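# Sort lettered boxes onto desks whose plates match

## Task

Every box carries a letter on its top face. Move each box onto the office desk whose front-edge nameplate shows the same letter; a box whose letter matches no plate stays where it is. The robot must not tip over or finish leaning, or the task fails. A box counts as placed only if it stays there without the robot holding it.

## Robot and tools

ROBOT. A Hello Robot Stretch 4 with a single arm: an omni-wheel base, a lift that rides up and down a mast, a telescoping arm reaching forward, a wrist with yaw, pitch and roll, and a two-finger gripper. It stands about 1.6 m tall, and the base rim lies within 0.23 m of the base origin.

FRAMES. Base frame: origin on the floor under the base centre, x forward, y left, z up. hand_pose is reported in this frame and marks the point midway between the fingers, 0.015 m behind the tips. With all wrist joints at 0 its axes line up with the base axes. The printed value may be slightly off. The odometry frame is the base frame as it stood when the scene began. base_odometry is computed from wheel turns only, so slipping shows up as travel. Heading is positive to the left, from -3.142 to 3.142.

execute_actions(actions, cameras). actions is a list holding exactly one action, or empty to just fetch state and images. An action may contain "base", "joints" or both, plus optional "pace" and "contact_limits"; alternatively it is {"end_of_arm": "enable_torque"} on its own, which turns limp wrist or gripper motors back on so they hold in place. All motions start together and may finish at different times.
- base: exactly one relative command, measured from where the base last reported itself. {"translate_m": d} drives straight, forward positive, -2 to 2 m. {"strafe_m": d} slides sideways, left positive, -2 to 2 m. {"rotate_rad": d} turns in place, counter-clockwise positive, -3.2 to 3.2.
- joints: absolute targets given by name. lift_m 0 to 1.2 m; arm_m 0 to 0.55 m extension; wrist_yaw_rad -1.134 to 4.276 (0 forward, positive to the left, 3.14 folded back, above 3.4 the arm can get in the way); wrist_pitch_rad -1.117 to 4.259 (0 level, 1.57 pointing down); wrist_roll_rad -1.117 to 4.259 (0 puts both fingers at the same height, positive turns clockwise as seen from behind); gripper_m 0 to 0.08, the finger gap in metres. A joint target outside its range is clamped and the result says so. Any other bad value or unknown key rejects the whole call.
- pace: "slow", "default", "fast" or "max". The base reaches 0.1/0.3/0.4/0.6 m/s and 1/2/3/4 rad/s; with lift_m above 0.2 these speeds drop, down to 0.3 m/s and 1 rad/s at 1.2.
- contact_limits: {"arm_m": 0 to 0.75}, how hard the arm may push before it stops; 0.5 if omitted.
- cameras: a list drawn from head_camera, head_left_camera, head_right_camera, wrist_camera, all. Omitted or null means all; [] means none.
An action lasts at most 15 s. A joint or base left out of an action may still be driving toward its old target. Once a result reports a stop, the remaining calls in that reply are skipped.

wait(seconds 0 to 10) returns fresh state and images without commanding anything. zoom_image(camera, region [x0,y0,x1,y1] in pixels, at most 504x504) enlarges part of the latest image. read_manual gives only licence text. finished_scene(scene) ends the scene for good and reports whether it succeeded; the next scene's task arrives in that result.

CAMERAS. head_camera (420x560) sits on top of the mast, looking forward and down; turn the base to look elsewhere. head_left_camera and head_right_camera are fisheyes angled more steeply down that also show the base and arm. wrist_camera (616x392) looks along the fingers, with the fingertips near the bottom of the frame.

RESULT LINES. lidar_m: 12 distances from the base origin in 30-degree sectors, the first straight ahead and counting counter-clockwise (4th left, 7th behind, 10th right). "-" means nothing seen or something nearer than 0.25 m. Table tops register; glass and thin legs may not. wrist_depth_mm: a 7x7 grid of median depths, 100 to 2000 mm. base_status and joint_status: "done"; "off_target" (stopped short, may still be pushing); "contact_stop_at_<key>" (blocked, and the lift, arm or wheels go slack); "limit_stop_at_<name>", including tilt above 6 degrees and own_body; "time_out"; "torque_fault" (a wrist or gripper motor switched off, and enable_torque is needed). on_its_own lists uncommanded behaviour; there, "held at" means the target being held. turned_by_wheels vs turned_by_imu: a gap above about 0.1 rad indicates slip or a collision. base_tilt is in degrees, with a constant offset of up to 1.5. motor_effort is in percent, with the peak in brackets; a gripper effort far from 0 means the fingers are squeezing something.

GRIPPING. Close to a gripper_m smaller than the box width. After a grip, "off_target" means something is held. An effort held more than about 50 away from 0 causes a gripper torque fault and the box may fall. A level gripper carrying more than about 2.7 kg faults the wrist.

UNFOLD the wrist at the start by sending lift_m 0.4 and wrist_yaw_rad 0 in one action. Tilting the gripper up (pitch below -0.2) while rolled risks own-body stops.

AVOID: turning or driving with more than 1 kg held and arm_m above 0.2, particularly at fast paces (tipping risk); steady hard pushes or pulls, especially with the lift high; pressing the gripper into things with base or arm motion; dropping or slamming boxes. Set boxes down gently and fully on the desk, open the gripper and pull back, so nothing depends on the robot to stay in place. Objects can be nudged now and then. The simulation keeps running while you think, and less robot motion time is better.

Each tool is called as name(argument=value, ...) on one line, values as JSON.

## Session

execute_actions(actions=[])

Scene clock: 0.00 s.
base_odometry: x=+0.000 y=+0.000 heading=+0.000 (m, m, rad; odometry frame)
turned_by_wheels: +0.000 (rad since the last result)
turned_by_imu: +0.000 (rad since the last result)
base_tilt: forward=+0.4 right=+0.3 (deg)
lidar_m: 0.84 0.84 0.96 1.60 1.62 1.04 0.87 0.87 1.01 1.29 1.28 1.00
base_status: not commanded
joint_positions: lift_m=+0.130 arm_m=-0.002 wrist_yaw_rad=+3.127 wrist_pitch_rad=+0.019 wrist_roll_rad=-0.007 gripper_m=+0.040
joint_status: not commanded
motor_effort: lift_m=+19 arm_m=-1 wrist_yaw_rad=+0 wrist_pitch_rad=-6 wrist_roll_rad=+0 gripper_m=+0 wheel_0=+0 wheel_1=+0 wheel_2=+0 (%)
hand_pose: x=-0.0423 y=+0.0905 z=+0.3044 quat_wxyz=(+0.007, -0.010, -0.003, +1.000) (m; base frame)
wrist_depth_mm: - 132 144 1008 1098 1182 1281 / - 114 137 1025 1098 1229 1281 / - 123 160 1025 1098 1205 1308 / 139 139 991 1060 1118 1205 1308 / 231 931 1008 1060 1138 1205 1336 / 229 904 134 1025 149 1118 991 / - - - 809 - - -
pictures: head_camera, head_left_camera, head_right_camera, wrist_camera
Images, in order (width x height): head_camera 420x560, head_left_camera 420x672, head_right_camera 420x672, wrist_camera 616x392.

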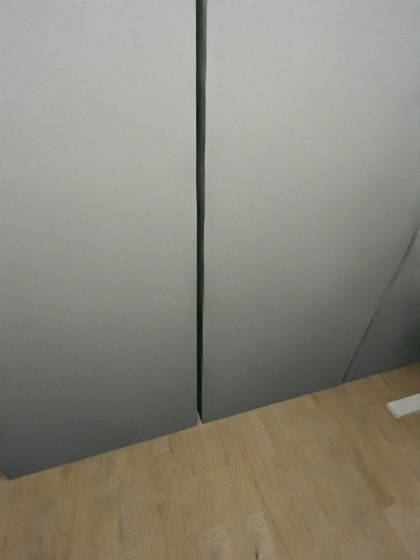

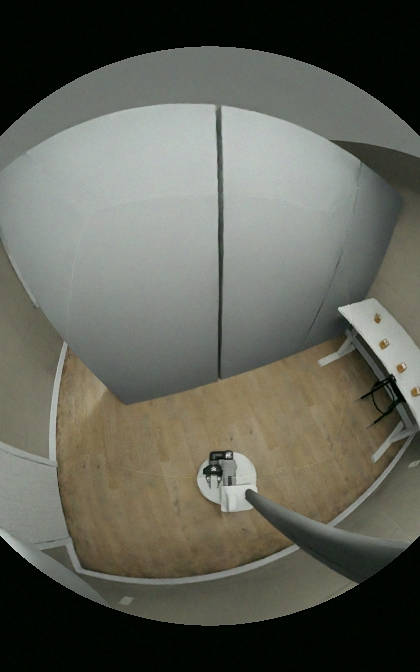

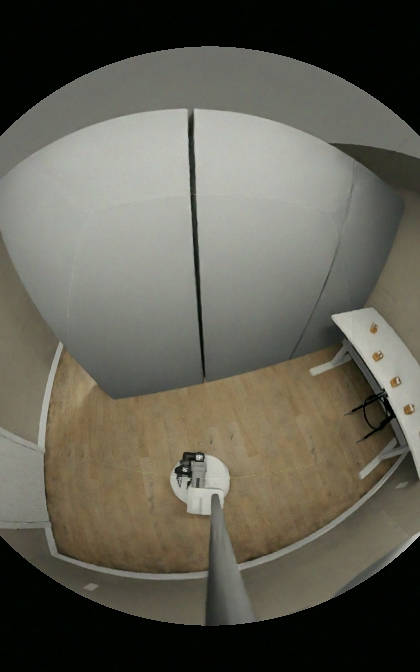

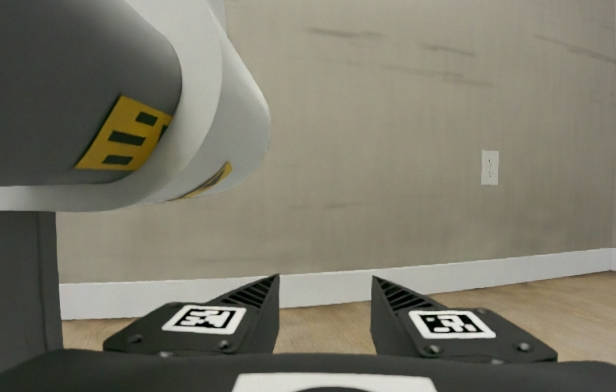

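execute_actions(actions=[{"base":{"rotate_rad":-1.57},"joints":{"lift_m":0.4,"wrist_yaw_rad":0}}], cameras=["head_camera","head_left_camera"])

Scene clock: 6.50 s.
base_odometry: x=+0.000 y=+0.000 heading=-1.570 (m, m, rad; odometry frame)
turned_by_wheels: -1.570 (rad since the last result)
turned_by_imu: -1.536 (rad since the last result)
base_tilt: forward=+0.4 right=+0.3 (deg)
lidar_m: 1.28 1.30 0.99 0.83 0.84 0.96 1.62 1.61 1.04 0.86 0.82 0.99
base_status: done
joint_positions: lift_m=+0.400 arm_m=-0.002 wrist_yaw_rad=+0.000 wrist_pitch_rad=+0.019 wrist_roll_rad=-0.007 gripper_m=+0.040
joint_status: all done
motor_effort: lift_m=+24(29) arm_m=-1(1) wrist_yaw_rad=-2(8) wrist_pitch_rad=-3(7) wrist_roll_rad=-1(0) gripper_m=-2(0) wheel_0=+0(7) wheel_1=+0(5) wheel_2=-1(3) (%)
hand_pose: x=+0.3817 y=-0.0873 z=+0.5737 quat_wxyz=(+1.000, -0.004, +0.010, +0.000) (m; base frame)
wrist_depth_mm: 1661 1708 1808 1983 1499 1008 778 / 1618 1756 1863 1921 1499 1008 778 / 1205 1308 1808 1921 1397 1025 788 / 1708 1756 1863 1921 1576 1025 798 / 1708 1756 1863 1983 1537 1025 798 / 1618 1708 135 1576 149 976 788 / - - - 1366 - - -
pictures: head_camera, head_left_camera
Images, in order (width x height): head_camera 420x560, head_left_camera 420x672.

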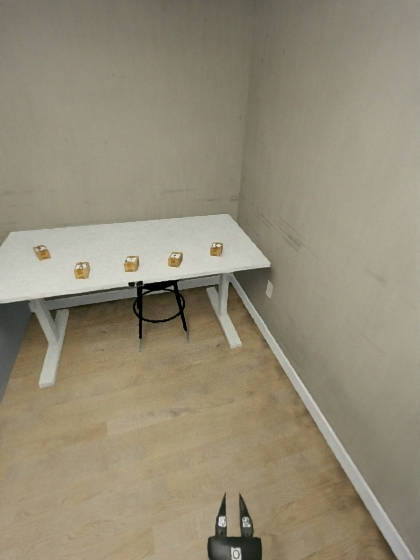

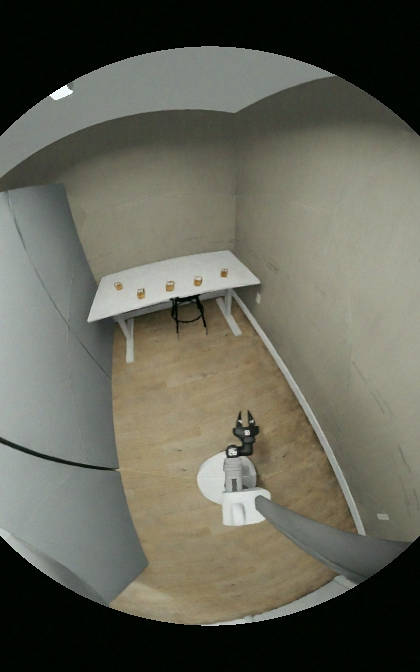

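zoom_image(camera="head_camera", region=[0, 220, 280, 310])

Region (0, 220, 280, 310) of head_camera's 420x560 image, scaled by 1.800, with more detail than that image has; it fills the top 162 rows of this view, and the rest is white.

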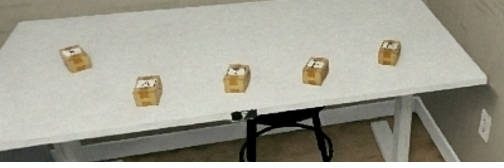

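execute_actions(actions=[{"base":{"translate_m":0.6}}], cameras=["head_camera"])

zoom_image(camera="head_camera", region=[0, 280, 420, 440])

Scene clock: 12.73 s.
base_odometry: x=+0.000 y=-0.600 heading=-1.570 (m, m, rad; odometry frame)
turned_by_wheels: +0.000 (rad since the last result)
turned_by_imu: -0.004 (rad since the last result)
base_tilt: forward=+0.4 right=+0.3 (deg)
lidar_m: 0.70 0.72 0.83 1.02 1.00 1.18 2.19 1.52 0.82 0.71 0.68 0.78
base_status: done
joint_positions: lift_m=+0.400 arm_m=-0.002 wrist_yaw_rad=+0.000 wrist_pitch_rad=+0.019 wrist_roll_rad=-0.007 gripper_m=+0.040
joint_status: not commanded
motor_effort: lift_m=+23(23) arm_m=-1(1) wrist_yaw_rad=-1(2) wrist_pitch_rad=-5(6) wrist_roll_rad=+0(0) gripper_m=-1(1) wheel_0=+0(5) wheel_1=+0(4) wheel_2=+1(10) (%)
hand_pose: x=+0.3817 y=-0.0874 z=+0.5738 quat_wxyz=(+1.000, -0.004, +0.010, +0.000) (m; base frame)
wrist_depth_mm: 1160 1205 1255 1336 1138 768 591 / 1160 1182 1281 1366 1160 768 603 / 699 723 723 732 699 741 609 / 1138 1205 1308 1336 1160 778 609 / 1160 1205 1281 1397 1160 778 609 / 1160 1229 134 976 149 750 609 / - - - 960 - - -
pictures: head_camera
Images, in order (width x height): head_camera 420x560.

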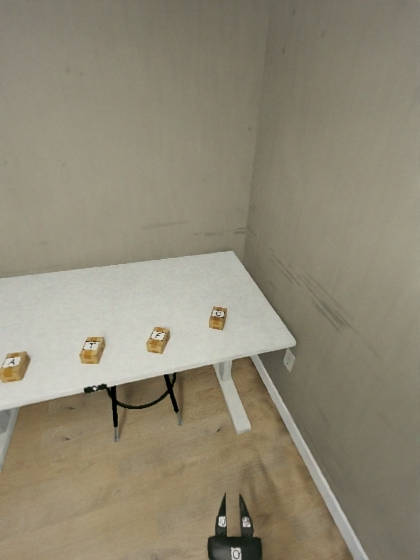

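Region (0, 280, 420, 440) of head_camera's 420x560 image, scaled by 1.200, with more detail than that image has; it fills the top 192 rows of this view, and the rest is white.

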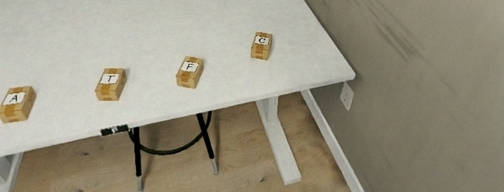

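zoom_image(camera="head_camera", region=[70, 375, 130, 400])

Region (70, 375, 130, 400) of head_camera's 420x560 image, scaled by 8.400, with more detail than that image has; it fills the top 210 rows of this view, and the rest is white.

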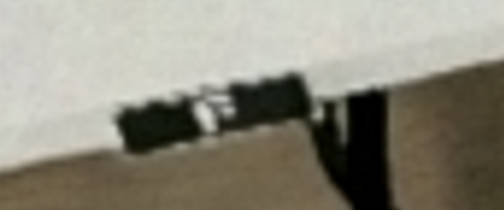

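Plate F. Look for other desks.

execute_actions(actions=[{"base":{"rotate_rad":3.14}}], cameras=["head_camera","head_left_camera"])

Scene clock: 21.33 s.
base_odometry: x=+0.000 y=-0.600 heading=+1.570 (m, m, rad; odometry frame)
turned_by_wheels: +3.140 (rad since the last result)
turned_by_imu: +3.066 (rad since the last result)
base_tilt: forward=+0.4 right=+0.3 (deg)
lidar_m: 2.19 1.53 0.85 0.70 0.69 0.81 0.71 0.72 0.82 1.02 1.02 1.16
base_status: done
joint_positions: lift_m=+0.400 arm_m=-0.002 wrist_yaw_rad=+0.000 wrist_pitch_rad=+0.019 wrist_roll_rad=-0.007 gripper_m=+0.040
joint_status: not commanded
motor_effort: lift_m=+22(22) arm_m=-1(1) wrist_yaw_rad=-1(2) wrist_pitch_rad=-6(6) wrist_roll_rad=+0(0) gripper_m=-1(1) wheel_0=+0(6) wheel_1=+0(8) wheel_2=+0(6) (%)
hand_pose: x=+0.3817 y=-0.0874 z=+0.5738 quat_wxyz=(+1.000, -0.004, +0.010, +0.000) (m; base frame)
wrist_depth_mm: 1708 1808 1921 - - 1160 904 / 1708 1808 1863 - - 1182 931 / 1756 1808 1863 - - 1182 931 / 1756 1808 1921 - - 1205 931 / 1756 1863 1863 - - 1182 917 / 1661 1708 135 1756 149 1118 931 / - - - 1397 - - -
pictures: head_camera, head_left_camera
Images, in order (width x height): head_camera 420x560, head_left_camera 420x672.

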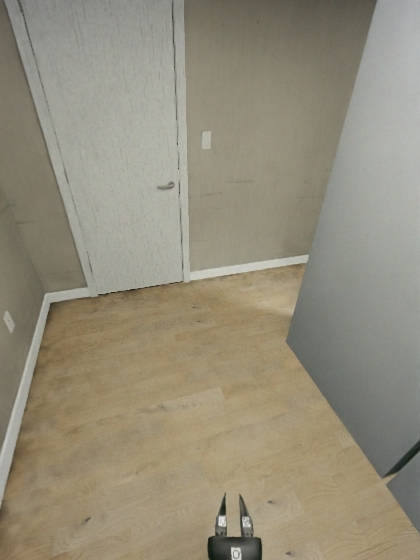

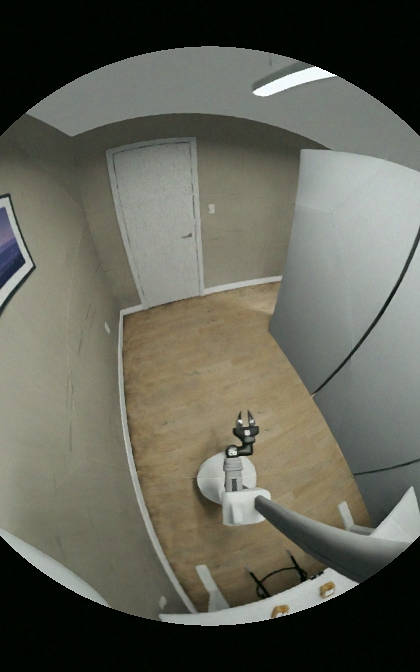

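There's a passage behind the cabinets.

execute_actions(actions=[{"base":{"translate_m":1.2}}], cameras=[])

execute_actions(actions=[{"base":{"rotate_rad":-1.5}}], cameras=["head_camera","head_left_camera"])

Scene clock: 29.47 s.
base_odometry: x=+0.001 y=+0.600 heading=+1.570 (m, m, rad; odometry frame)
turned_by_wheels: +0.000 (rad since the last result)
turned_by_imu: -0.007 (rad since the last result)
base_tilt: forward=+0.4 right=+0.3 (deg)
lidar_m: 1.06 1.01 1.21 1.05 1.04 1.18 1.89 1.46 0.77 0.66 0.64 1.30
base_status: done
joint_positions: lift_m=+0.400 arm_m=-0.002 wrist_yaw_rad=+0.000 wrist_pitch_rad=+0.019 wrist_roll_rad=-0.007 gripper_m=+0.040
joint_status: not commanded
motor_effort: lift_m=+22(22) arm_m=-1(1) wrist_yaw_rad=-2(2) wrist_pitch_rad=-7(8) wrist_roll_rad=+0(0) gripper_m=+0(0) wheel_0=+1(6) wheel_1=+0(4) wheel_2=+0(9) (%)
hand_pose: x=+0.3817 y=-0.0874 z=+0.5738 quat_wxyz=(+1.000, -0.004, +0.010, +0.000) (m; base frame)
wrist_depth_mm: 732 759 842 891 960 1042 1118 / 741 788 842 917 976 1042 1118 / 750 778 842 931 976 1042 1138 / 750 788 866 931 991 1060 1160 / 759 809 866 931 1008 1078 1160 / 759 788 134 931 149 1078 1182 / - - - 931 - - -
pictures: none
No camera images: the call's "cameras" was empty. Leave "cameras" out to get every camera's image.

Scene clock: 31.47 s.
base_odometry: x=+0.001 y=+0.600 heading=+0.070 (m, m, rad; odometry frame)
turned_by_wheels: -1.500 (rad since the last result)
turned_by_imu: -1.466 (rad since the last result)
base_tilt: forward=+0.5 right=+0.3 (deg)
lidar_m: 0.63 0.64 1.23 1.04 1.03 1.23 1.04 1.06 1.23 1.84 1.26 0.74
base_status: done
joint_positions: lift_m=+0.400 arm_m=-0.002 wrist_yaw_rad=+0.000 wrist_pitch_rad=+0.019 wrist_roll_rad=-0.007 gripper_m=+0.040
joint_status: not commanded
motor_effort: lift_m=+22(22) arm_m=-1(1) wrist_yaw_rad=-1(1) wrist_pitch_rad=-7(8) wrist_roll_rad=+0(0) gripper_m=+0(2) wheel_0=+1(6) wheel_1=+0(7) wheel_2=-1(7) (%)
hand_pose: x=+0.3817 y=-0.0874 z=+0.5738 quat_wxyz=(+1.000, -0.004, +0.010, +0.000) (m; base frame)
wrist_depth_mm: 394 415 433 452 480 504 525 / 399 415 436 455 477 508 525 / 402 418 439 462 488 508 535 / 410 424 445 466 492 517 544 / 407 424 445 469 488 521 549 / 415 427 135 473 150 525 554 / - - - 473 - - -
pictures: head_camera, head_left_camera
Images, in order (width x height): head_camera 420x560, head_left_camera 420x672.

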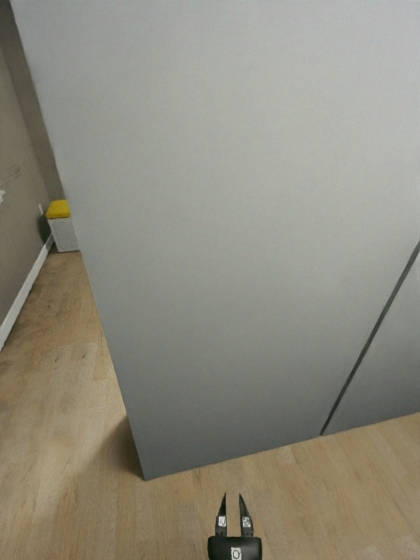

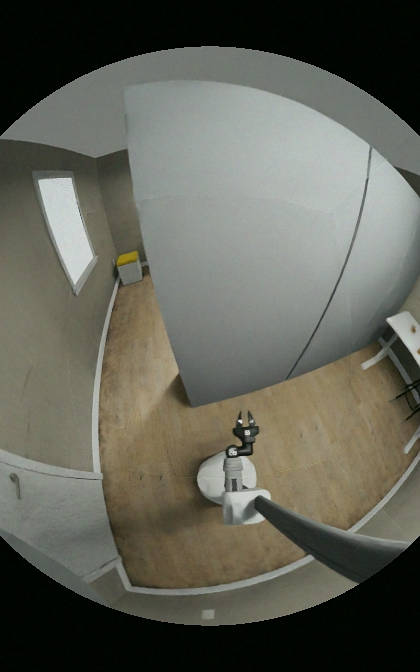

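execute_actions(actions=[{"base":{"strafe_m":0.55}}], cameras=["head_camera","head_left_camera"])

Scene clock: 37.00 s.
base_odometry: x=-0.037 y=+1.149 heading=+0.070 (m, m, rad; odometry frame)
turned_by_wheels: +0.000 (rad since the last result)
turned_by_imu: +0.000 (rad since the last result)
base_tilt: forward=+0.4 right=+0.2 (deg)
lidar_m: 0.89 1.05 0.62 0.51 0.49 0.61 1.18 1.20 1.39 2.39 1.03 0.68
base_status: done
joint_positions: lift_m=+0.400 arm_m=-0.002 wrist_yaw_rad=+0.000 wrist_pitch_rad=+0.019 wrist_roll_rad=-0.007 gripper_m=+0.040
joint_status: not commanded
motor_effort: lift_m=+22(22) arm_m=-1(1) wrist_yaw_rad=-1(1) wrist_pitch_rad=-7(6) wrist_roll_rad=+0(0) gripper_m=+0(1) wheel_0=+1(7) wheel_1=-2(8) wheel_2=+0(1) (%)
hand_pose: x=+0.3817 y=-0.0874 z=+0.5738 quat_wxyz=(+1.000, -0.004, +0.010, +0.000) (m; base frame)
wrist_depth_mm: 1308 - - - 647 410 377 / 1366 - - - 640 410 379 / 1366 - - - 640 413 384 / 1397 - - - 654 413 389 / 1366 - - - 654 413 394 / 1336 1708 135 1756 149 392 399 / - - - 1366 - - -
pictures: head_camera, head_left_camera
Images, in order (width x height): head_camera 420x560, head_left_camera 420x672.

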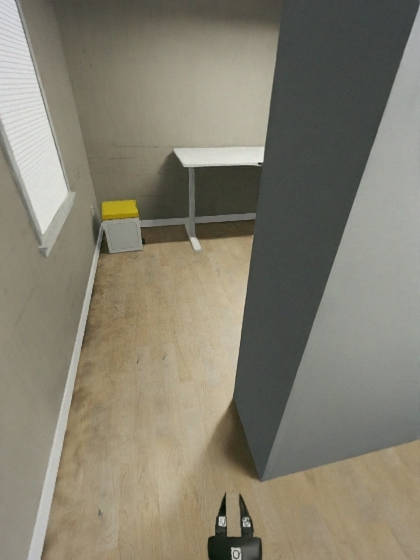

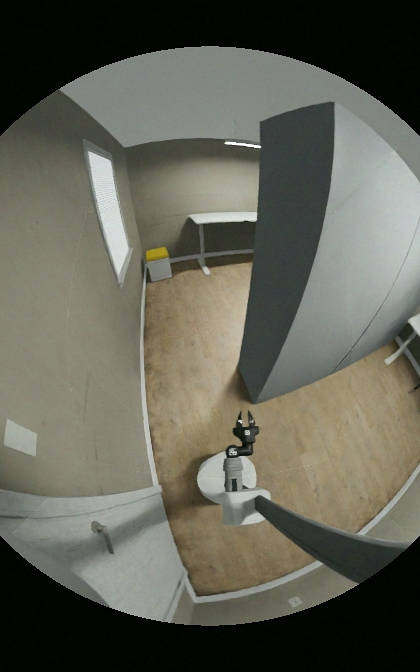

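execute_actions(actions=[{"base":{"strafe_m":0.15}}], cameras=["head_left_camera"])

Scene clock: 40.43 s.
base_odometry: x=-0.048 y=+1.298 heading=+0.070 (m, m, rad; odometry frame)
turned_by_wheels: +0.000 (rad since the last result)
turned_by_imu: -0.001 (rad since the last result)
base_tilt: forward=+0.4 right=+0.3 (deg)
lidar_m: 2.78 0.76 0.45 0.37 0.35 0.42 0.82 1.21 1.45 2.54 0.96 0.72
base_status: done
joint_positions: lift_m=+0.400 arm_m=-0.002 wrist_yaw_rad=+0.000 wrist_pitch_rad=+0.019 wrist_roll_rad=-0.007 gripper_m=+0.040
joint_status: not commanded
motor_effort: lift_m=+22(22) arm_m=-1(1) wrist_yaw_rad=+0(2) wrist_pitch_rad=-7(6) wrist_roll_rad=-1(0) gripper_m=-1(0) wheel_0=+1(7) wheel_1=-2(7) wheel_2=+0(0) (%)
hand_pose: x=+0.3817 y=-0.0874 z=+0.5738 quat_wxyz=(+1.000, -0.004, +0.010, +0.000) (m; base frame)
wrist_depth_mm: 1060 1921 - - - 615 484 / 1078 1921 - - - 627 477 / 1060 1921 - - - 634 480 / 1098 1983 - - - 627 488 / 1078 1983 - - - 627 484 / 1060 1537 134 1756 149 591 477 / - - - 1430 - - -
pictures: head_left_camera
Images, in order (width x height): head_left_camera 420x672.

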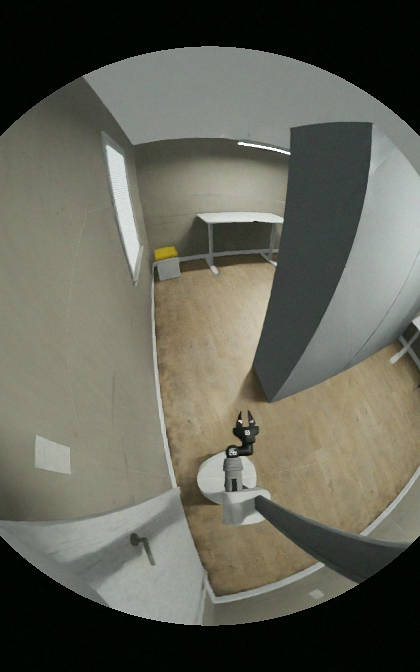

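execute_actions(actions=[{"base":{"translate_m":0.8}}], cameras=["head_camera","head_left_camera"])

Scene clock: 45.97 s.
base_odometry: x=+0.750 y=+1.354 heading=+0.070 (m, m, rad; odometry frame)
turned_by_wheels: +0.000 (rad since the last result)
turned_by_imu: -0.005 (rad since the last result)
base_tilt: forward=+0.4 right=+0.4 (deg)
lidar_m: 1.97 1.02 0.67 0.57 0.57 0.68 1.20 1.99 0.43 0.36 0.36 2.26
base_status: done
joint_positions: lift_m=+0.400 arm_m=-0.002 wrist_yaw_rad=+0.000 wrist_pitch_rad=+0.019 wrist_roll_rad=-0.007 gripper_m=+0.040
joint_status: not commanded
motor_effort: lift_m=+22(22) arm_m=-1(1) wrist_yaw_rad=-1(2) wrist_pitch_rad=-5(5) wrist_roll_rad=+0(0) gripper_m=-1(2) wheel_0=+1(5) wheel_1=+0(4) wheel_2=+0(6) (%)
hand_pose: x=+0.3817 y=-0.0874 z=+0.5738 quat_wxyz=(+1.000, -0.004, +0.010, +0.000) (m; base frame)
wrist_depth_mm: 1397 - - - - - - / 1397 - - - - - - / 1464 - - - - - - / 1464 - - - - - - / 1464 1808 - - - - - / 1430 1708 135 1756 150 1921 1661 / - - - 1397 - - -
pictures: head_camera, head_left_camera
Images, in order (width x height): head_camera 420x560, head_left_camera 420x672.

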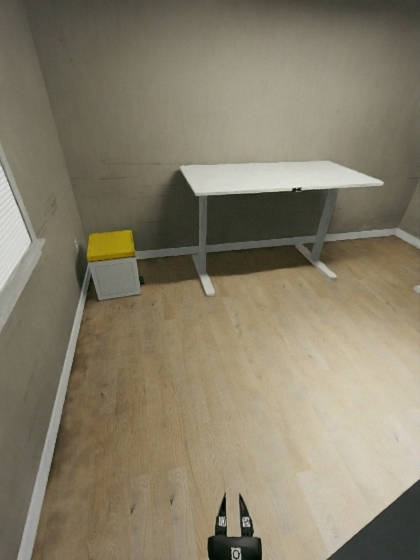

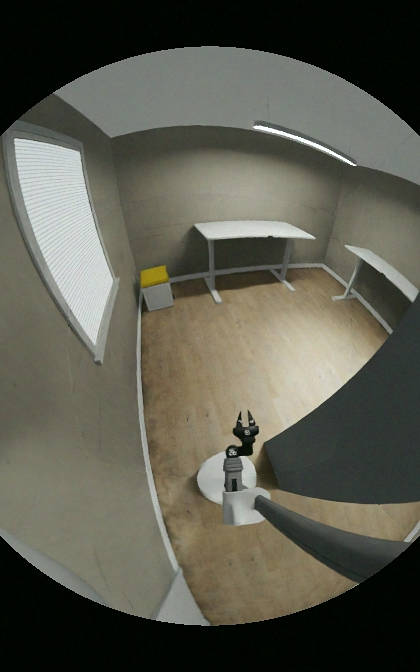

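execute_actions(actions=[{"base":{"translate_m":0.7}}], cameras=[])

execute_actions(actions=[{"base":{"rotate_rad":-0.9}}], cameras=["head_camera","head_left_camera"])

Scene clock: 51.93 s.
base_odometry: x=+1.449 y=+1.403 heading=+0.070 (m, m, rad; odometry frame)
turned_by_wheels: +0.000 (rad since the last result)
turned_by_imu: -0.005 (rad since the last result)
base_tilt: forward=+0.4 right=+0.3 (deg)
lidar_m: 1.28 1.42 0.81 0.70 0.74 0.88 1.60 0.53 0.59 1.04 2.19 1.43
base_status: done
joint_positions: lift_m=+0.400 arm_m=-0.002 wrist_yaw_rad=+0.000 wrist_pitch_rad=+0.019 wrist_roll_rad=-0.007 gripper_m=+0.040
joint_status: not commanded
motor_effort: lift_m=+22(22) arm_m=-1(1) wrist_yaw_rad=-1(2) wrist_pitch_rad=-8(6) wrist_roll_rad=+0(0) gripper_m=+0(2) wheel_0=+1(4) wheel_1=+1(4) wheel_2=+0(10) (%)
hand_pose: x=+0.3817 y=-0.0874 z=+0.5738 quat_wxyz=(+1.000, -0.004, +0.010, +0.000) (m; base frame)
wrist_depth_mm: 1618 1708 1808 1863 - - - / 1618 1661 1756 1229 1366 1537 - / 1661 1756 1863 1863 1921 - - / 1661 1756 1808 1921 - - - / 1098 1708 1863 1863 - - - / 1078 1308 135 1576 149 1921 1756 / - - - 1336 - - -
pictures: none
No camera images: the call's "cameras" was empty. Leave "cameras" out to get every camera's image.

Scene clock: 53.57 s.
base_odometry: x=+1.449 y=+1.403 heading=-0.830 (m, m, rad; odometry frame)
turned_by_wheels: -0.900 (rad since the last result)
turned_by_imu: -0.880 (rad since the last result)
base_tilt: forward=+0.4 right=+0.3 (deg)
lidar_m: 2.02 1.35 1.27 1.13 0.75 0.68 0.74 0.97 2.15 0.53 0.64 1.47
base_status: done
joint_positions: lift_m=+0.400 arm_m=-0.002 wrist_yaw_rad=+0.000 wrist_pitch_rad=+0.019 wrist_roll_rad=-0.007 gripper_m=+0.040
joint_status: not commanded
motor_effort: lift_m=+22(22) arm_m=-1(1) wrist_yaw_rad=+0(2) wrist_pitch_rad=-8(7) wrist_roll_rad=+0(0) gripper_m=+0(1) wheel_0=+2(4) wheel_1=+1(5) wheel_2=-2(7) (%)
hand_pose: x=+0.3817 y=-0.0874 z=+0.5738 quat_wxyz=(+1.000, -0.004, +0.010, +0.000) (m; base frame)
wrist_depth_mm: 1808 - - - - - - / 1336 - - - - - - / 1863 - - - - - - / 1863 - - - - - - / 1863 - - - - - - / 1661 1756 135 1756 149 1921 1756 / - - - 1366 - - -
pictures: head_camera, head_left_camera
Images, in order (width x height): head_camera 420x560, head_left_camera 420x672.

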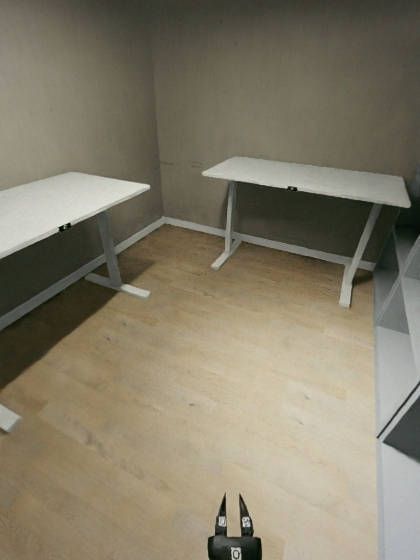

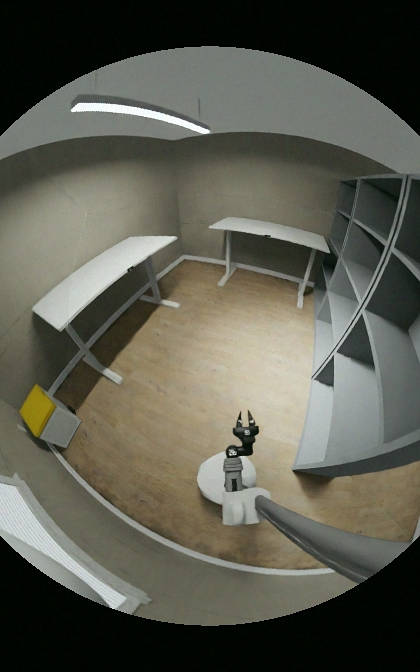

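zoom_image(camera="head_camera", region=[40, 210, 100, 240])

zoom_image(camera="head_camera", region=[270, 175, 320, 200])

Region (40, 210, 100, 240) of head_camera's 420x560 image, scaled by 8.400, with more detail than that image has.

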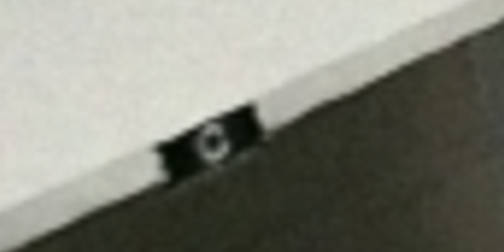

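Region (270, 175, 320, 200) of head_camera's 420x560 image, scaled by 10.080, with more detail than that image has.

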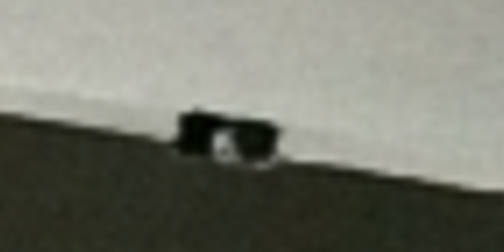

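execute_actions(actions=[{"base":{"rotate_rad":-2.36}}], cameras=["head_camera"])

Scene clock: 60.97 s.
base_odometry: x=+1.448 y=+1.403 heading=+3.093 (m, m, rad; odometry frame)
turned_by_wheels: -2.360 (rad since the last result)
turned_by_imu: -2.308 (rad since the last result)
base_tilt: forward=+0.4 right=+0.3 (deg)
lidar_m: 1.34 0.55 0.50 0.89 2.22 1.60 1.56 1.47 0.85 0.70 0.71 0.80
base_status: done
joint_positions: lift_m=+0.400 arm_m=-0.002 wrist_yaw_rad=+0.000 wrist_pitch_rad=+0.019 wrist_roll_rad=-0.007 gripper_m=+0.040
joint_status: not commanded
motor_effort: lift_m=+22(22) arm_m=-1(1) wrist_yaw_rad=-1(1) wrist_pitch_rad=-7(5) wrist_roll_rad=-1(0) gripper_m=-1(2) wheel_0=+0(6) wheel_1=-1(7) wheel_2=+1(4) (%)
hand_pose: x=+0.3818 y=-0.0874 z=+0.5738 quat_wxyz=(+1.000, -0.004, +0.010, +0.000) (m; base frame)
wrist_depth_mm: - - - 1808 1078 759 597 / - - - 1863 1098 778 603 / - - - 1863 1098 768 609 / - - - 1863 1098 768 609 / - - - 1863 1118 778 615 / 1661 1708 135 1537 149 732 609 / - - - 1397 - - -
pictures: head_camera
Images, in order (width x height): head_camera 420x560.

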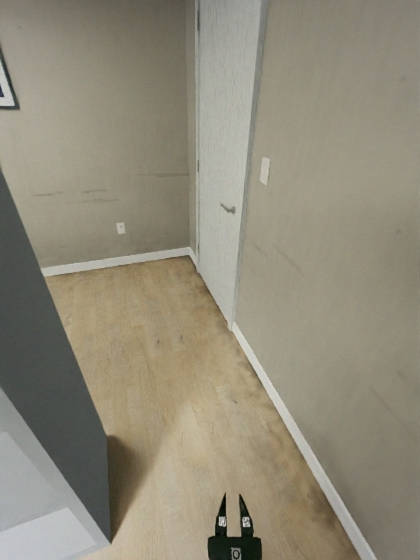

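execute_actions(actions=[{"base":{"rotate_rad":0.12}}], cameras=[])

execute_actions(actions=[{"base":{"translate_m":0.6}}], cameras=["head_camera"])

Scene clock: 63.57 s.
base_odometry: x=+1.449 y=+1.403 heading=-3.070 (m, m, rad; odometry frame)
turned_by_wheels: +0.120 (rad since the last result)
turned_by_imu: +0.116 (rad since the last result)
base_tilt: forward=+0.4 right=+0.3 (deg)
lidar_m: 1.60 0.53 0.57 1.07 2.22 1.44 1.39 1.40 0.81 0.69 0.73 0.89
base_status: done
joint_positions: lift_m=+0.400 arm_m=-0.002 wrist_yaw_rad=+0.000 wrist_pitch_rad=+0.019 wrist_roll_rad=-0.007 gripper_m=+0.040
joint_status: not commanded
motor_effort: lift_m=+22(22) arm_m=-1(1) wrist_yaw_rad=-1(1) wrist_pitch_rad=-5(7) wrist_roll_rad=-1(0) gripper_m=-1(1) wheel_0=+1(2) wheel_1=+1(3) wheel_2=-1(3) (%)
hand_pose: x=+0.3818 y=-0.0874 z=+0.5738 quat_wxyz=(+1.000, -0.004, +0.010, +0.000) (m; base frame)
wrist_depth_mm: - - - - 1430 904 699 / - - - - 1397 917 699 / - - - - 1430 917 715 / - - - - 1430 931 715 / - - - - 1397 931 707 / 1397 1756 134 1756 149 866 707 / - - - 1366 - - -
pictures: none
No camera images: the call's "cameras" was empty. Leave "cameras" out to get every camera's image.

Scene clock: 67.03 s.
base_odometry: x=+0.850 y=+1.360 heading=-3.070 (m, m, rad; odometry frame)
turned_by_wheels: +0.000 (rad since the last result)
turned_by_imu: -0.003 (rad since the last result)
base_tilt: forward=+0.5 right=+0.3 (deg)
lidar_m: 1.22 2.10 0.38 0.33 0.32 2.25 2.24 1.11 0.70 0.60 0.60 0.73
base_status: done
joint_positions: lift_m=+0.400 arm_m=-0.002 wrist_yaw_rad=+0.000 wrist_pitch_rad=+0.019 wrist_roll_rad=-0.007 gripper_m=+0.040
joint_status: not commanded
motor_effort: lift_m=+22(22) arm_m=-1(1) wrist_yaw_rad=-1(2) wrist_pitch_rad=-6(4) wrist_roll_rad=-1(0) gripper_m=+0(1) wheel_0=+1(4) wheel_1=+1(5) wheel_2=+0(7) (%)
hand_pose: x=+0.3818 y=-0.0874 z=+0.5738 quat_wxyz=(+1.000, -0.004, +0.010, +0.000) (m; base frame)
wrist_depth_mm: 1661 1708 1808 1921 1078 715 554 / 1708 1708 1808 1808 1098 723 544 / 1661 1708 1808 1863 1098 715 554 / 1661 1756 1808 1921 1078 732 554 / 1708 1808 1808 1983 1078 723 554 / 1661 1756 134 1661 150 683 549 / - - - 1366 - - -
pictures: head_camera
Images, in order (width x height): head_camera 420x560.

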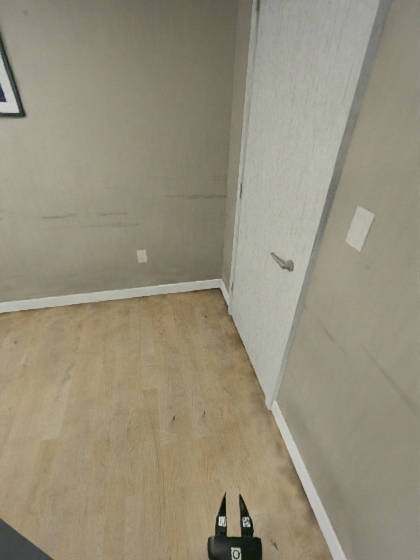

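execute_actions(actions=[{"base":{"translate_m":0.95}}], cameras=[])

execute_actions(actions=[{"base":{"rotate_rad":1.5}}], cameras=["head_camera"])

Scene clock: 73.47 s.
base_odometry: x=-0.097 y=+1.292 heading=-3.070 (m, m, rad; odometry frame)
turned_by_wheels: +0.000 (rad since the last result)
turned_by_imu: -0.006 (rad since the last result)
base_tilt: forward=+0.4 right=+0.3 (deg)
lidar_m: 0.81 1.17 1.38 2.52 1.06 0.78 2.93 0.79 0.44 0.34 0.33 0.45
base_status: done
joint_positions: lift_m=+0.400 arm_m=-0.002 wrist_yaw_rad=+0.000 wrist_pitch_rad=+0.019 wrist_roll_rad=-0.007 gripper_m=+0.040
joint_status: not commanded
motor_effort: lift_m=+22(22) arm_m=-1(1) wrist_yaw_rad=-2(1) wrist_pitch_rad=-7(7) wrist_roll_rad=-1(0) gripper_m=-1(1) wheel_0=-1(5) wheel_1=-2(4) wheel_2=+0(7) (%)
hand_pose: x=+0.3818 y=-0.0874 z=+0.5738 quat_wxyz=(+1.000, -0.004, +0.010, +0.000) (m; base frame)
wrist_depth_mm: 854 878 917 960 585 370 290 / 854 878 917 960 591 373 293 / 866 904 931 991 591 377 296 / 878 891 931 976 597 377 297 / 866 917 960 991 591 377 294 / 866 917 135 991 149 357 294 / - - - 1008 - - -
pictures: none
No camera images: the call's "cameras" was empty. Leave "cameras" out to get every camera's image.

Scene clock: 75.47 s.
base_odometry: x=-0.097 y=+1.292 heading=-1.570 (m, m, rad; odometry frame)
turned_by_wheels: +1.500 (rad since the last result)
turned_by_imu: +1.465 (rad since the last result)
base_tilt: forward=+0.5 right=+0.3 (deg)
lidar_m: 2.23 1.19 0.78 1.05 0.91 0.47 0.35 0.32 0.43 0.72 1.16 1.30
base_status: done
joint_positions: lift_m=+0.400 arm_m=-0.002 wrist_yaw_rad=+0.000 wrist_pitch_rad=+0.019 wrist_roll_rad=-0.007 gripper_m=+0.040
joint_status: not commanded
motor_effort: lift_m=+22(22) arm_m=-1(1) wrist_yaw_rad=-1(2) wrist_pitch_rad=-5(5) wrist_roll_rad=+0(1) gripper_m=-1(1) wheel_0=+0(6) wheel_1=-1(5) wheel_2=+0(6) (%)
hand_pose: x=+0.3818 y=-0.0874 z=+0.5738 quat_wxyz=(+1.000, -0.004, +0.010, +0.000) (m; base frame)
wrist_depth_mm: 1618 - - - - 1397 1098 / 1661 - - - - 1366 1098 / 1708 - - - - 1430 1078 / 1756 - - - - 1397 1098 / 1661 - - - - 1397 1078 / 1537 1756 134 1708 150 1336 1078 / - - - 1430 - - -
pictures: head_camera
Images, in order (width x height): head_camera 420x560.

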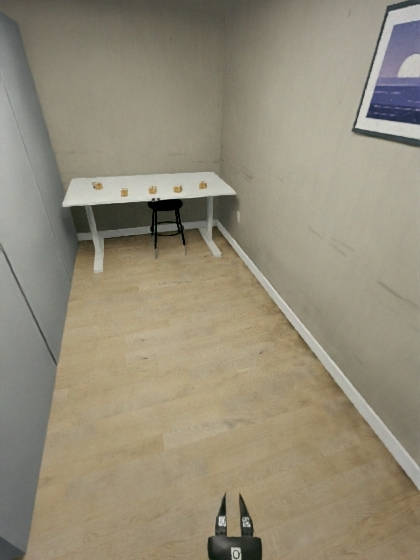

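execute_actions(actions=[{"base":{"translate_m":1.65},"joints":{"lift_m":0.65,"gripper_m":0.08}}], cameras=["head_camera","wrist_camera"])

Scene clock: 84.83 s.
base_odometry: x=-0.096 y=-0.358 heading=-1.570 (m, m, rad; odometry frame)
turned_by_wheels: +0.000 (rad since the last result)
turned_by_imu: -0.009 (rad since the last result)
base_tilt: forward=+0.4 right=+0.3 (deg)
lidar_m: 0.96 0.94 1.13 1.04 1.03 1.19 1.95 1.52 0.77 0.66 0.66 0.79
base_status: done
joint_positions: lift_m=+0.650 arm_m=-0.002 wrist_yaw_rad=+0.000 wrist_pitch_rad=+0.019 wrist_roll_rad=-0.007 gripper_m=+0.080
joint_status: all done
motor_effort: lift_m=+23(21) arm_m=-1(1) wrist_yaw_rad=-2(2) wrist_pitch_rad=-7(8) wrist_roll_rad=+0(1) gripper_m=+2(0) wheel_0=+0(5) wheel_1=+0(4) wheel_2=+1(7) (%)
hand_pose: x=+0.3818 y=-0.0874 z=+0.8237 quat_wxyz=(+1.000, -0.004, +0.010, +0.000) (m; base frame)
wrist_depth_mm: 1336 1430 1499 1576 1060 715 569 / 1336 1430 1499 1576 1060 715 574 / 1336 1430 1576 1576 1078 715 564 / 1336 1430 1537 1618 1060 723 569 / 741 809 904 1098 991 723 564 / 1366 931 145 1618 1060 132 559 / - - 140 1618 1025 - -
pictures: head_camera, wrist_camera
Images, in order (width x height): head_camera 420x560, wrist_camera 616x392.

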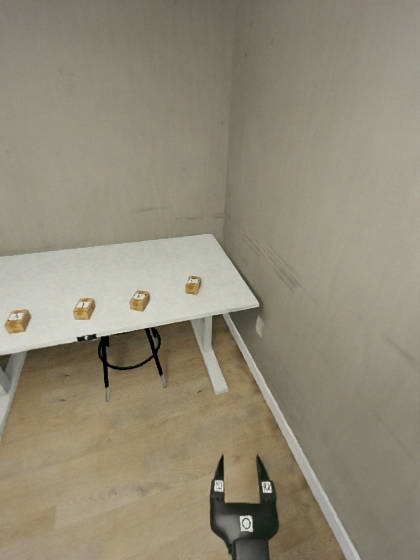

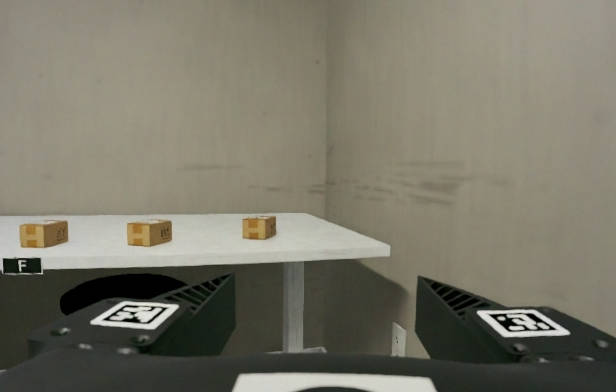

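execute_actions(actions=[{"base":{"rotate_rad":0.17}}], cameras=[])

execute_actions(actions=[{"base":{"translate_m":0.4}}], cameras=["head_camera","wrist_camera"])

Scene clock: 89.30 s.
base_odometry: x=-0.096 y=-0.358 heading=-1.400 (m, m, rad; odometry frame)
turned_by_wheels: +0.170 (rad since the last result)
turned_by_imu: +0.165 (rad since the last result)
base_tilt: forward=+0.4 right=+0.3 (deg)
lidar_m: 0.95 0.99 1.16 1.03 1.06 1.32 1.94 1.14 0.70 0.65 0.68 0.87
base_status: done
joint_positions: lift_m=+0.650 arm_m=-0.002 wrist_yaw_rad=+0.000 wrist_pitch_rad=+0.019 wrist_roll_rad=-0.007 gripper_m=+0.080
joint_status: not commanded
motor_effort: lift_m=+23(23) arm_m=-1(1) wrist_yaw_rad=-2(2) wrist_pitch_rad=-5(7) wrist_roll_rad=+0(0) gripper_m=+2(2) wheel_0=-2(5) wheel_1=-1(4) wheel_2=+0(4) (%)
hand_pose: x=+0.3818 y=-0.0874 z=+0.8237 quat_wxyz=(+1.000, -0.004, +0.010, +0.000) (m; base frame)
wrist_depth_mm: 1430 1464 1430 1537 1576 960 699 / 1430 1499 1499 1537 1618 960 723 / 1499 1499 1499 1499 1618 976 707 / 1464 1464 1537 1576 1576 976 715 / 842 809 831 904 917 917 723 / 1537 1042 145 1618 1205 132 699 / - - 140 1576 1281 - -
pictures: none
No camera images: the call's "cameras" was empty. Leave "cameras" out to get every camera's image.

Scene clock: 92.13 s.
base_odometry: x=-0.028 y=-0.752 heading=-1.400 (m, m, rad; odometry frame)
turned_by_wheels: +0.000 (rad since the last result)
turned_by_imu: -0.002 (rad since the last result)
base_tilt: forward=+0.4 right=+0.3 (deg)
lidar_m: 0.57 0.55 0.70 1.08 1.10 1.41 2.34 1.00 0.66 0.61 0.63 0.61
base_status: done
joint_positions: lift_m=+0.650 arm_m=-0.002 wrist_yaw_rad=+0.000 wrist_pitch_rad=+0.019 wrist_roll_rad=-0.007 gripper_m=+0.080
joint_status: not commanded
motor_effort: lift_m=+23(23) arm_m=-1(1) wrist_yaw_rad=-1(2) wrist_pitch_rad=-6(6) wrist_roll_rad=+0(0) gripper_m=+0(0) wheel_0=+0(5) wheel_1=+0(5) wheel_2=+1(9) (%)
hand_pose: x=+0.3818 y=-0.0874 z=+0.8237 quat_wxyz=(+1.000, -0.004, +0.010, +0.000) (m; base frame)
wrist_depth_mm: 1078 1098 1118 1138 1205 866 634 / 1078 1098 1118 1160 1182 866 640 / 1078 1138 1138 1160 1182 866 640 / 1098 1098 1138 1182 1205 878 640 / 723 741 778 788 788 778 640 / 449 430 145 449 413 132 504 / - - 140 366 375 - -
pictures: head_camera, wrist_camera
Images, in order (width x height): head_camera 420x560, wrist_camera 616x392.

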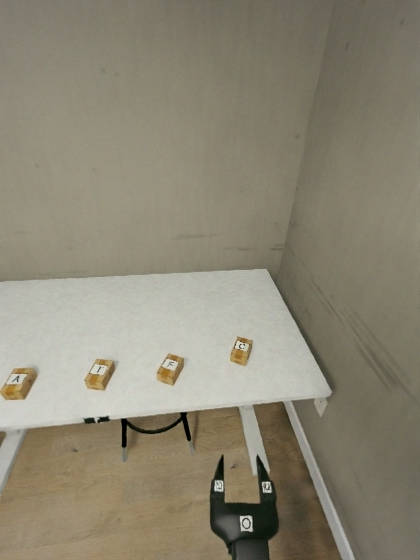

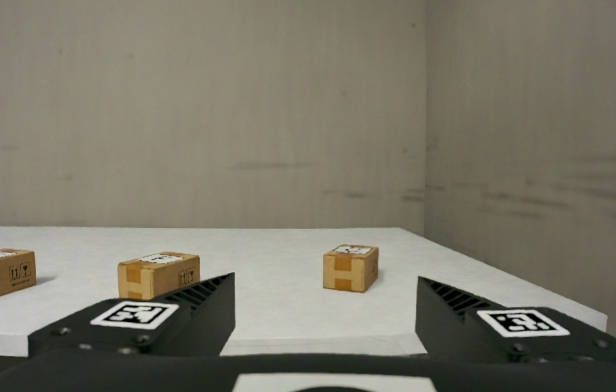

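execute_actions(actions=[{"base":{"strafe_m":-0.03},"joints":{"lift_m":0.6,"arm_m":0.15}}], cameras=["head_camera","wrist_camera"])

Scene clock: 96.30 s.
base_odometry: x=-0.058 y=-0.757 heading=-1.400 (m, m, rad; odometry frame)
turned_by_wheels: +0.000 (rad since the last result)
turned_by_imu: -0.002 (rad since the last result)
base_tilt: forward=+0.4 right=+0.3 (deg)
lidar_m: 0.58 0.58 0.73 1.13 1.14 1.41 2.30 0.99 0.64 0.57 0.60 0.64
base_status: done
joint_positions: lift_m=+0.600 arm_m=+0.149 wrist_yaw_rad=+0.000 wrist_pitch_rad=+0.020 wrist_roll_rad=-0.007 gripper_m=+0.080
joint_status: all done
motor_effort: lift_m=+14(24) arm_m=+6(5) wrist_yaw_rad=-1(1) wrist_pitch_rad=-5(8) wrist_roll_rad=+0(0) gripper_m=+1(3) wheel_0=-1(8) wheel_1=+1(7) wheel_2=+0(3) (%)
hand_pose: x=+0.5324 y=-0.0874 z=+0.7745 quat_wxyz=(+1.000, -0.004, +0.010, +0.000) (m; base frame)
wrist_depth_mm: 917 946 991 991 1025 768 569 / 960 960 976 1025 1042 788 574 / 946 991 991 1042 1042 788 580 / 960 991 1025 1042 1060 788 585 / 306 449 517 375 466 535 564 / 279 319 145 310 285 132 - / - - 141 242 228 - -
pictures: head_camera, wrist_camera
Images, in order (width x height): head_camera 420x560, wrist_camera 616x392.

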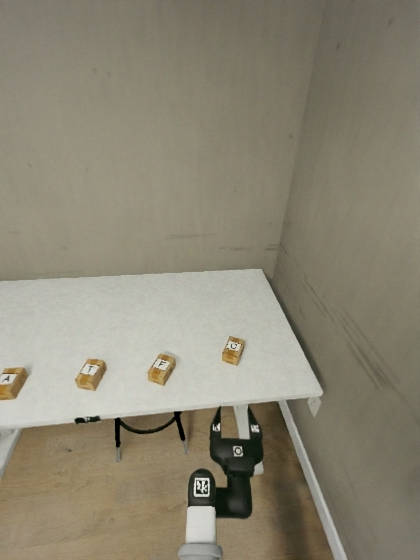

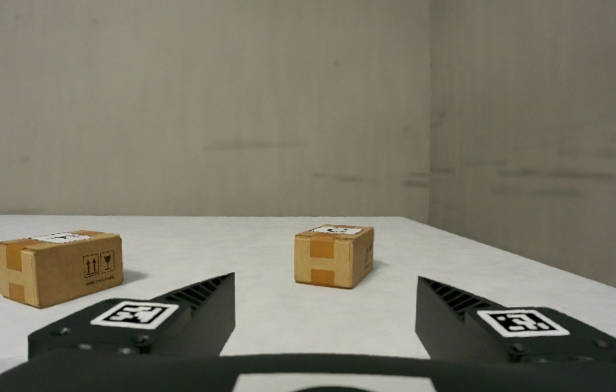

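execute_actions(actions=[{"base":{"strafe_m":-0.012},"joints":{"arm_m":0.3}}], cameras=["head_camera","wrist_camera"])

Scene clock: 101.50 s.
base_odometry: x=-0.070 y=-0.760 heading=-1.400 (m, m, rad; odometry frame)
turned_by_wheels: +0.000 (rad since the last result)
turned_by_imu: -0.002 (rad since the last result)
base_tilt: forward=+0.4 right=+0.3 (deg)
lidar_m: 0.57 0.60 0.74 1.12 1.13 1.44 2.32 0.97 0.64 0.55 0.58 0.65
base_status: done
joint_positions: lift_m=+0.600 arm_m=+0.299 wrist_yaw_rad=+0.000 wrist_pitch_rad=+0.020 wrist_roll_rad=-0.007 gripper_m=+0.080
joint_status: all done
motor_effort: lift_m=+13(14) arm_m=+6(9) wrist_yaw_rad=-1(1) wrist_pitch_rad=-5(6) wrist_roll_rad=+0(0) gripper_m=+1(2) wheel_0=+0(7) wheel_1=+0(7) wheel_2=+0(1) (%)
hand_pose: x=+0.6824 y=-0.0874 z=+0.7745 quat_wxyz=(+1.000, -0.004, +0.010, +0.000) (m; base frame)
wrist_depth_mm: 798 820 842 866 891 723 539 / 820 831 854 866 878 732 539 / 820 842 866 878 904 732 544 / 820 854 878 904 917 732 544 / 484 504 521 459 530 615 530 / 306 315 145 212 239 132 - / - - 140 214 225 - -
pictures: head_camera, wrist_camera
Images, in order (width x height): head_camera 420x560, wrist_camera 616x392.

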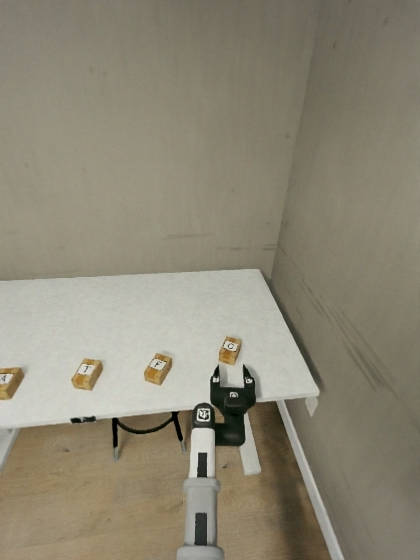

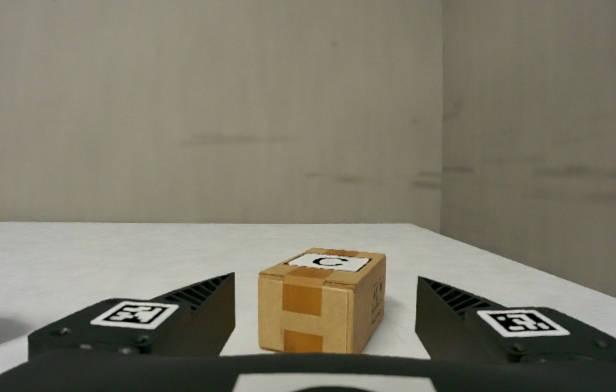

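Box front is ~0.21 from the camera; extend 0.07 more, then close.

execute_actions(actions=[{"joints":{"arm_m":0.375}}], cameras=[])

execute_actions(actions=[{"joints":{"gripper_m":0.03}}], cameras=[])

execute_actions(actions=[{"joints":{"lift_m":0.7}}], cameras=["head_camera"])

Scene clock: 104.80 s.
base_odometry: x=-0.070 y=-0.760 heading=-1.400 (m, m, rad; odometry frame)
turned_by_wheels: +0.000 (rad since the last result)
turned_by_imu: -0.001 (rad since the last result)
base_tilt: forward=+0.4 right=+0.3 (deg)
lidar_m: 0.59 0.58 0.75 1.13 1.14 1.46 2.34 0.95 0.62 0.57 0.58 0.63
base_status: not commanded
joint_positions: lift_m=+0.600 arm_m=+0.374 wrist_yaw_rad=+0.000 wrist_pitch_rad=+0.020 wrist_roll_rad=-0.007 gripper_m=+0.080
joint_status: all done
motor_effort: lift_m=+14(13) arm_m=+6(5) wrist_yaw_rad=-1(1) wrist_pitch_rad=-7(6) wrist_roll_rad=-1(0) gripper_m=+0(1) wheel_0=+0(0) wheel_1=+0(0) wheel_2=+0(0) (%)
hand_pose: x=+0.7574 y=-0.0874 z=+0.7745 quat_wxyz=(+1.000, -0.004, +0.010, +0.000) (m; base frame)
wrist_depth_mm: 741 741 778 798 820 699 525 / 750 759 788 788 820 707 521 / 750 768 788 798 831 715 525 / 759 759 798 809 820 707 525 / 484 504 521 530 530 597 512 / 304 314 145 163 163 132 - / - - 141 137 143 - -
pictures: none
No camera images: the call's "cameras" was empty. Leave "cameras" out to get every camera's image.

Scene clock: 105.73 s.
base_odometry: x=-0.070 y=-0.760 heading=-1.400 (m, m, rad; odometry frame)
turned_by_wheels: +0.000 (rad since the last result)
turned_by_imu: +0.000 (rad since the last result)
base_tilt: forward=+0.4 right=+0.3 (deg)
lidar_m: 0.59 0.59 0.75 1.13 1.15 1.45 2.33 0.95 0.63 0.57 0.59 0.63
base_status: not commanded
joint_positions: lift_m=+0.600 arm_m=+0.374 wrist_yaw_rad=+0.000 wrist_pitch_rad=+0.020 wrist_roll_rad=-0.007 gripper_m=+0.065
joint_status: gripper_m off_target (ended at +0.065, target +0.030)
on_its_own: gripper_m is held at +0.060, not at your +0.030, by its contact guard: the fingers met something
motor_effort: lift_m=+14(14) arm_m=+6(6) wrist_yaw_rad=-2(2) wrist_pitch_rad=-6(7) wrist_roll_rad=-1(1) gripper_m=-39(39) wheel_0=+0(0) wheel_1=+0(0) wheel_2=+0(0) (%)
hand_pose: x=+0.7574 y=-0.0874 z=+0.7745 quat_wxyz=(+1.000, -0.004, +0.010, +0.000) (m; base frame)
wrist_depth_mm: 732 750 768 798 820 691 525 / 732 768 788 788 831 715 521 / 759 759 798 809 831 707 521 / 750 768 788 809 831 707 525 / 484 504 517 535 530 603 512 / 285 319 134 163 151 325 322 / - - 133 140 132 - -
pictures: none
No camera images: the call's "cameras" was empty. Leave "cameras" out to get every camera's image.

Scene clock: 107.17 s.
base_odometry: x=-0.070 y=-0.760 heading=-1.400 (m, m, rad; odometry frame)
turned_by_wheels: +0.000 (rad since the last result)
turned_by_imu: -0.001 (rad since the last result)
base_tilt: forward=+0.4 right=+0.3 (deg)
lidar_m: 0.56 0.58 0.73 1.14 1.14 1.45 2.33 0.94 0.62 0.55 0.58 0.63
base_status: not commanded
joint_positions: lift_m=+0.700 arm_m=+0.374 wrist_yaw_rad=+0.000 wrist_pitch_rad=+0.020 wrist_roll_rad=-0.007 gripper_m=+0.065
joint_status: all done
on_its_own: gripper_m is held at +0.060, not at your +0.030, by its contact guard: the fingers met something
motor_effort: lift_m=+24(23) arm_m=+6(6) wrist_yaw_rad=-1(2) wrist_pitch_rad=-8(10) wrist_roll_rad=+0(0) gripper_m=-42(39) wheel_0=+0(0) wheel_1=+1(0) wheel_2=+0(0) (%)
hand_pose: x=+0.7574 y=-0.0874 z=+0.8735 quat_wxyz=(+1.000, -0.004, +0.010, +0.000) (m; base frame)
wrist_depth_mm: 741 750 778 788 809 699 530 / 741 759 778 798 831 715 521 / 741 759 778 809 820 707 521 / 750 768 788 809 854 707 521 / 759 778 788 842 842 715 525 / 539 609 133 163 150 597 512 / - - 133 140 132 - -
pictures: head_camera
Images, in order (width x height): head_camera 420x560.

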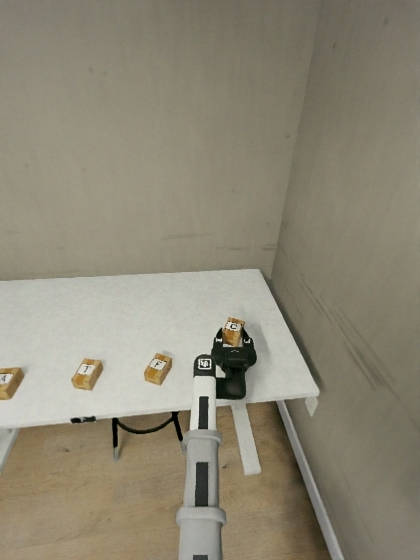

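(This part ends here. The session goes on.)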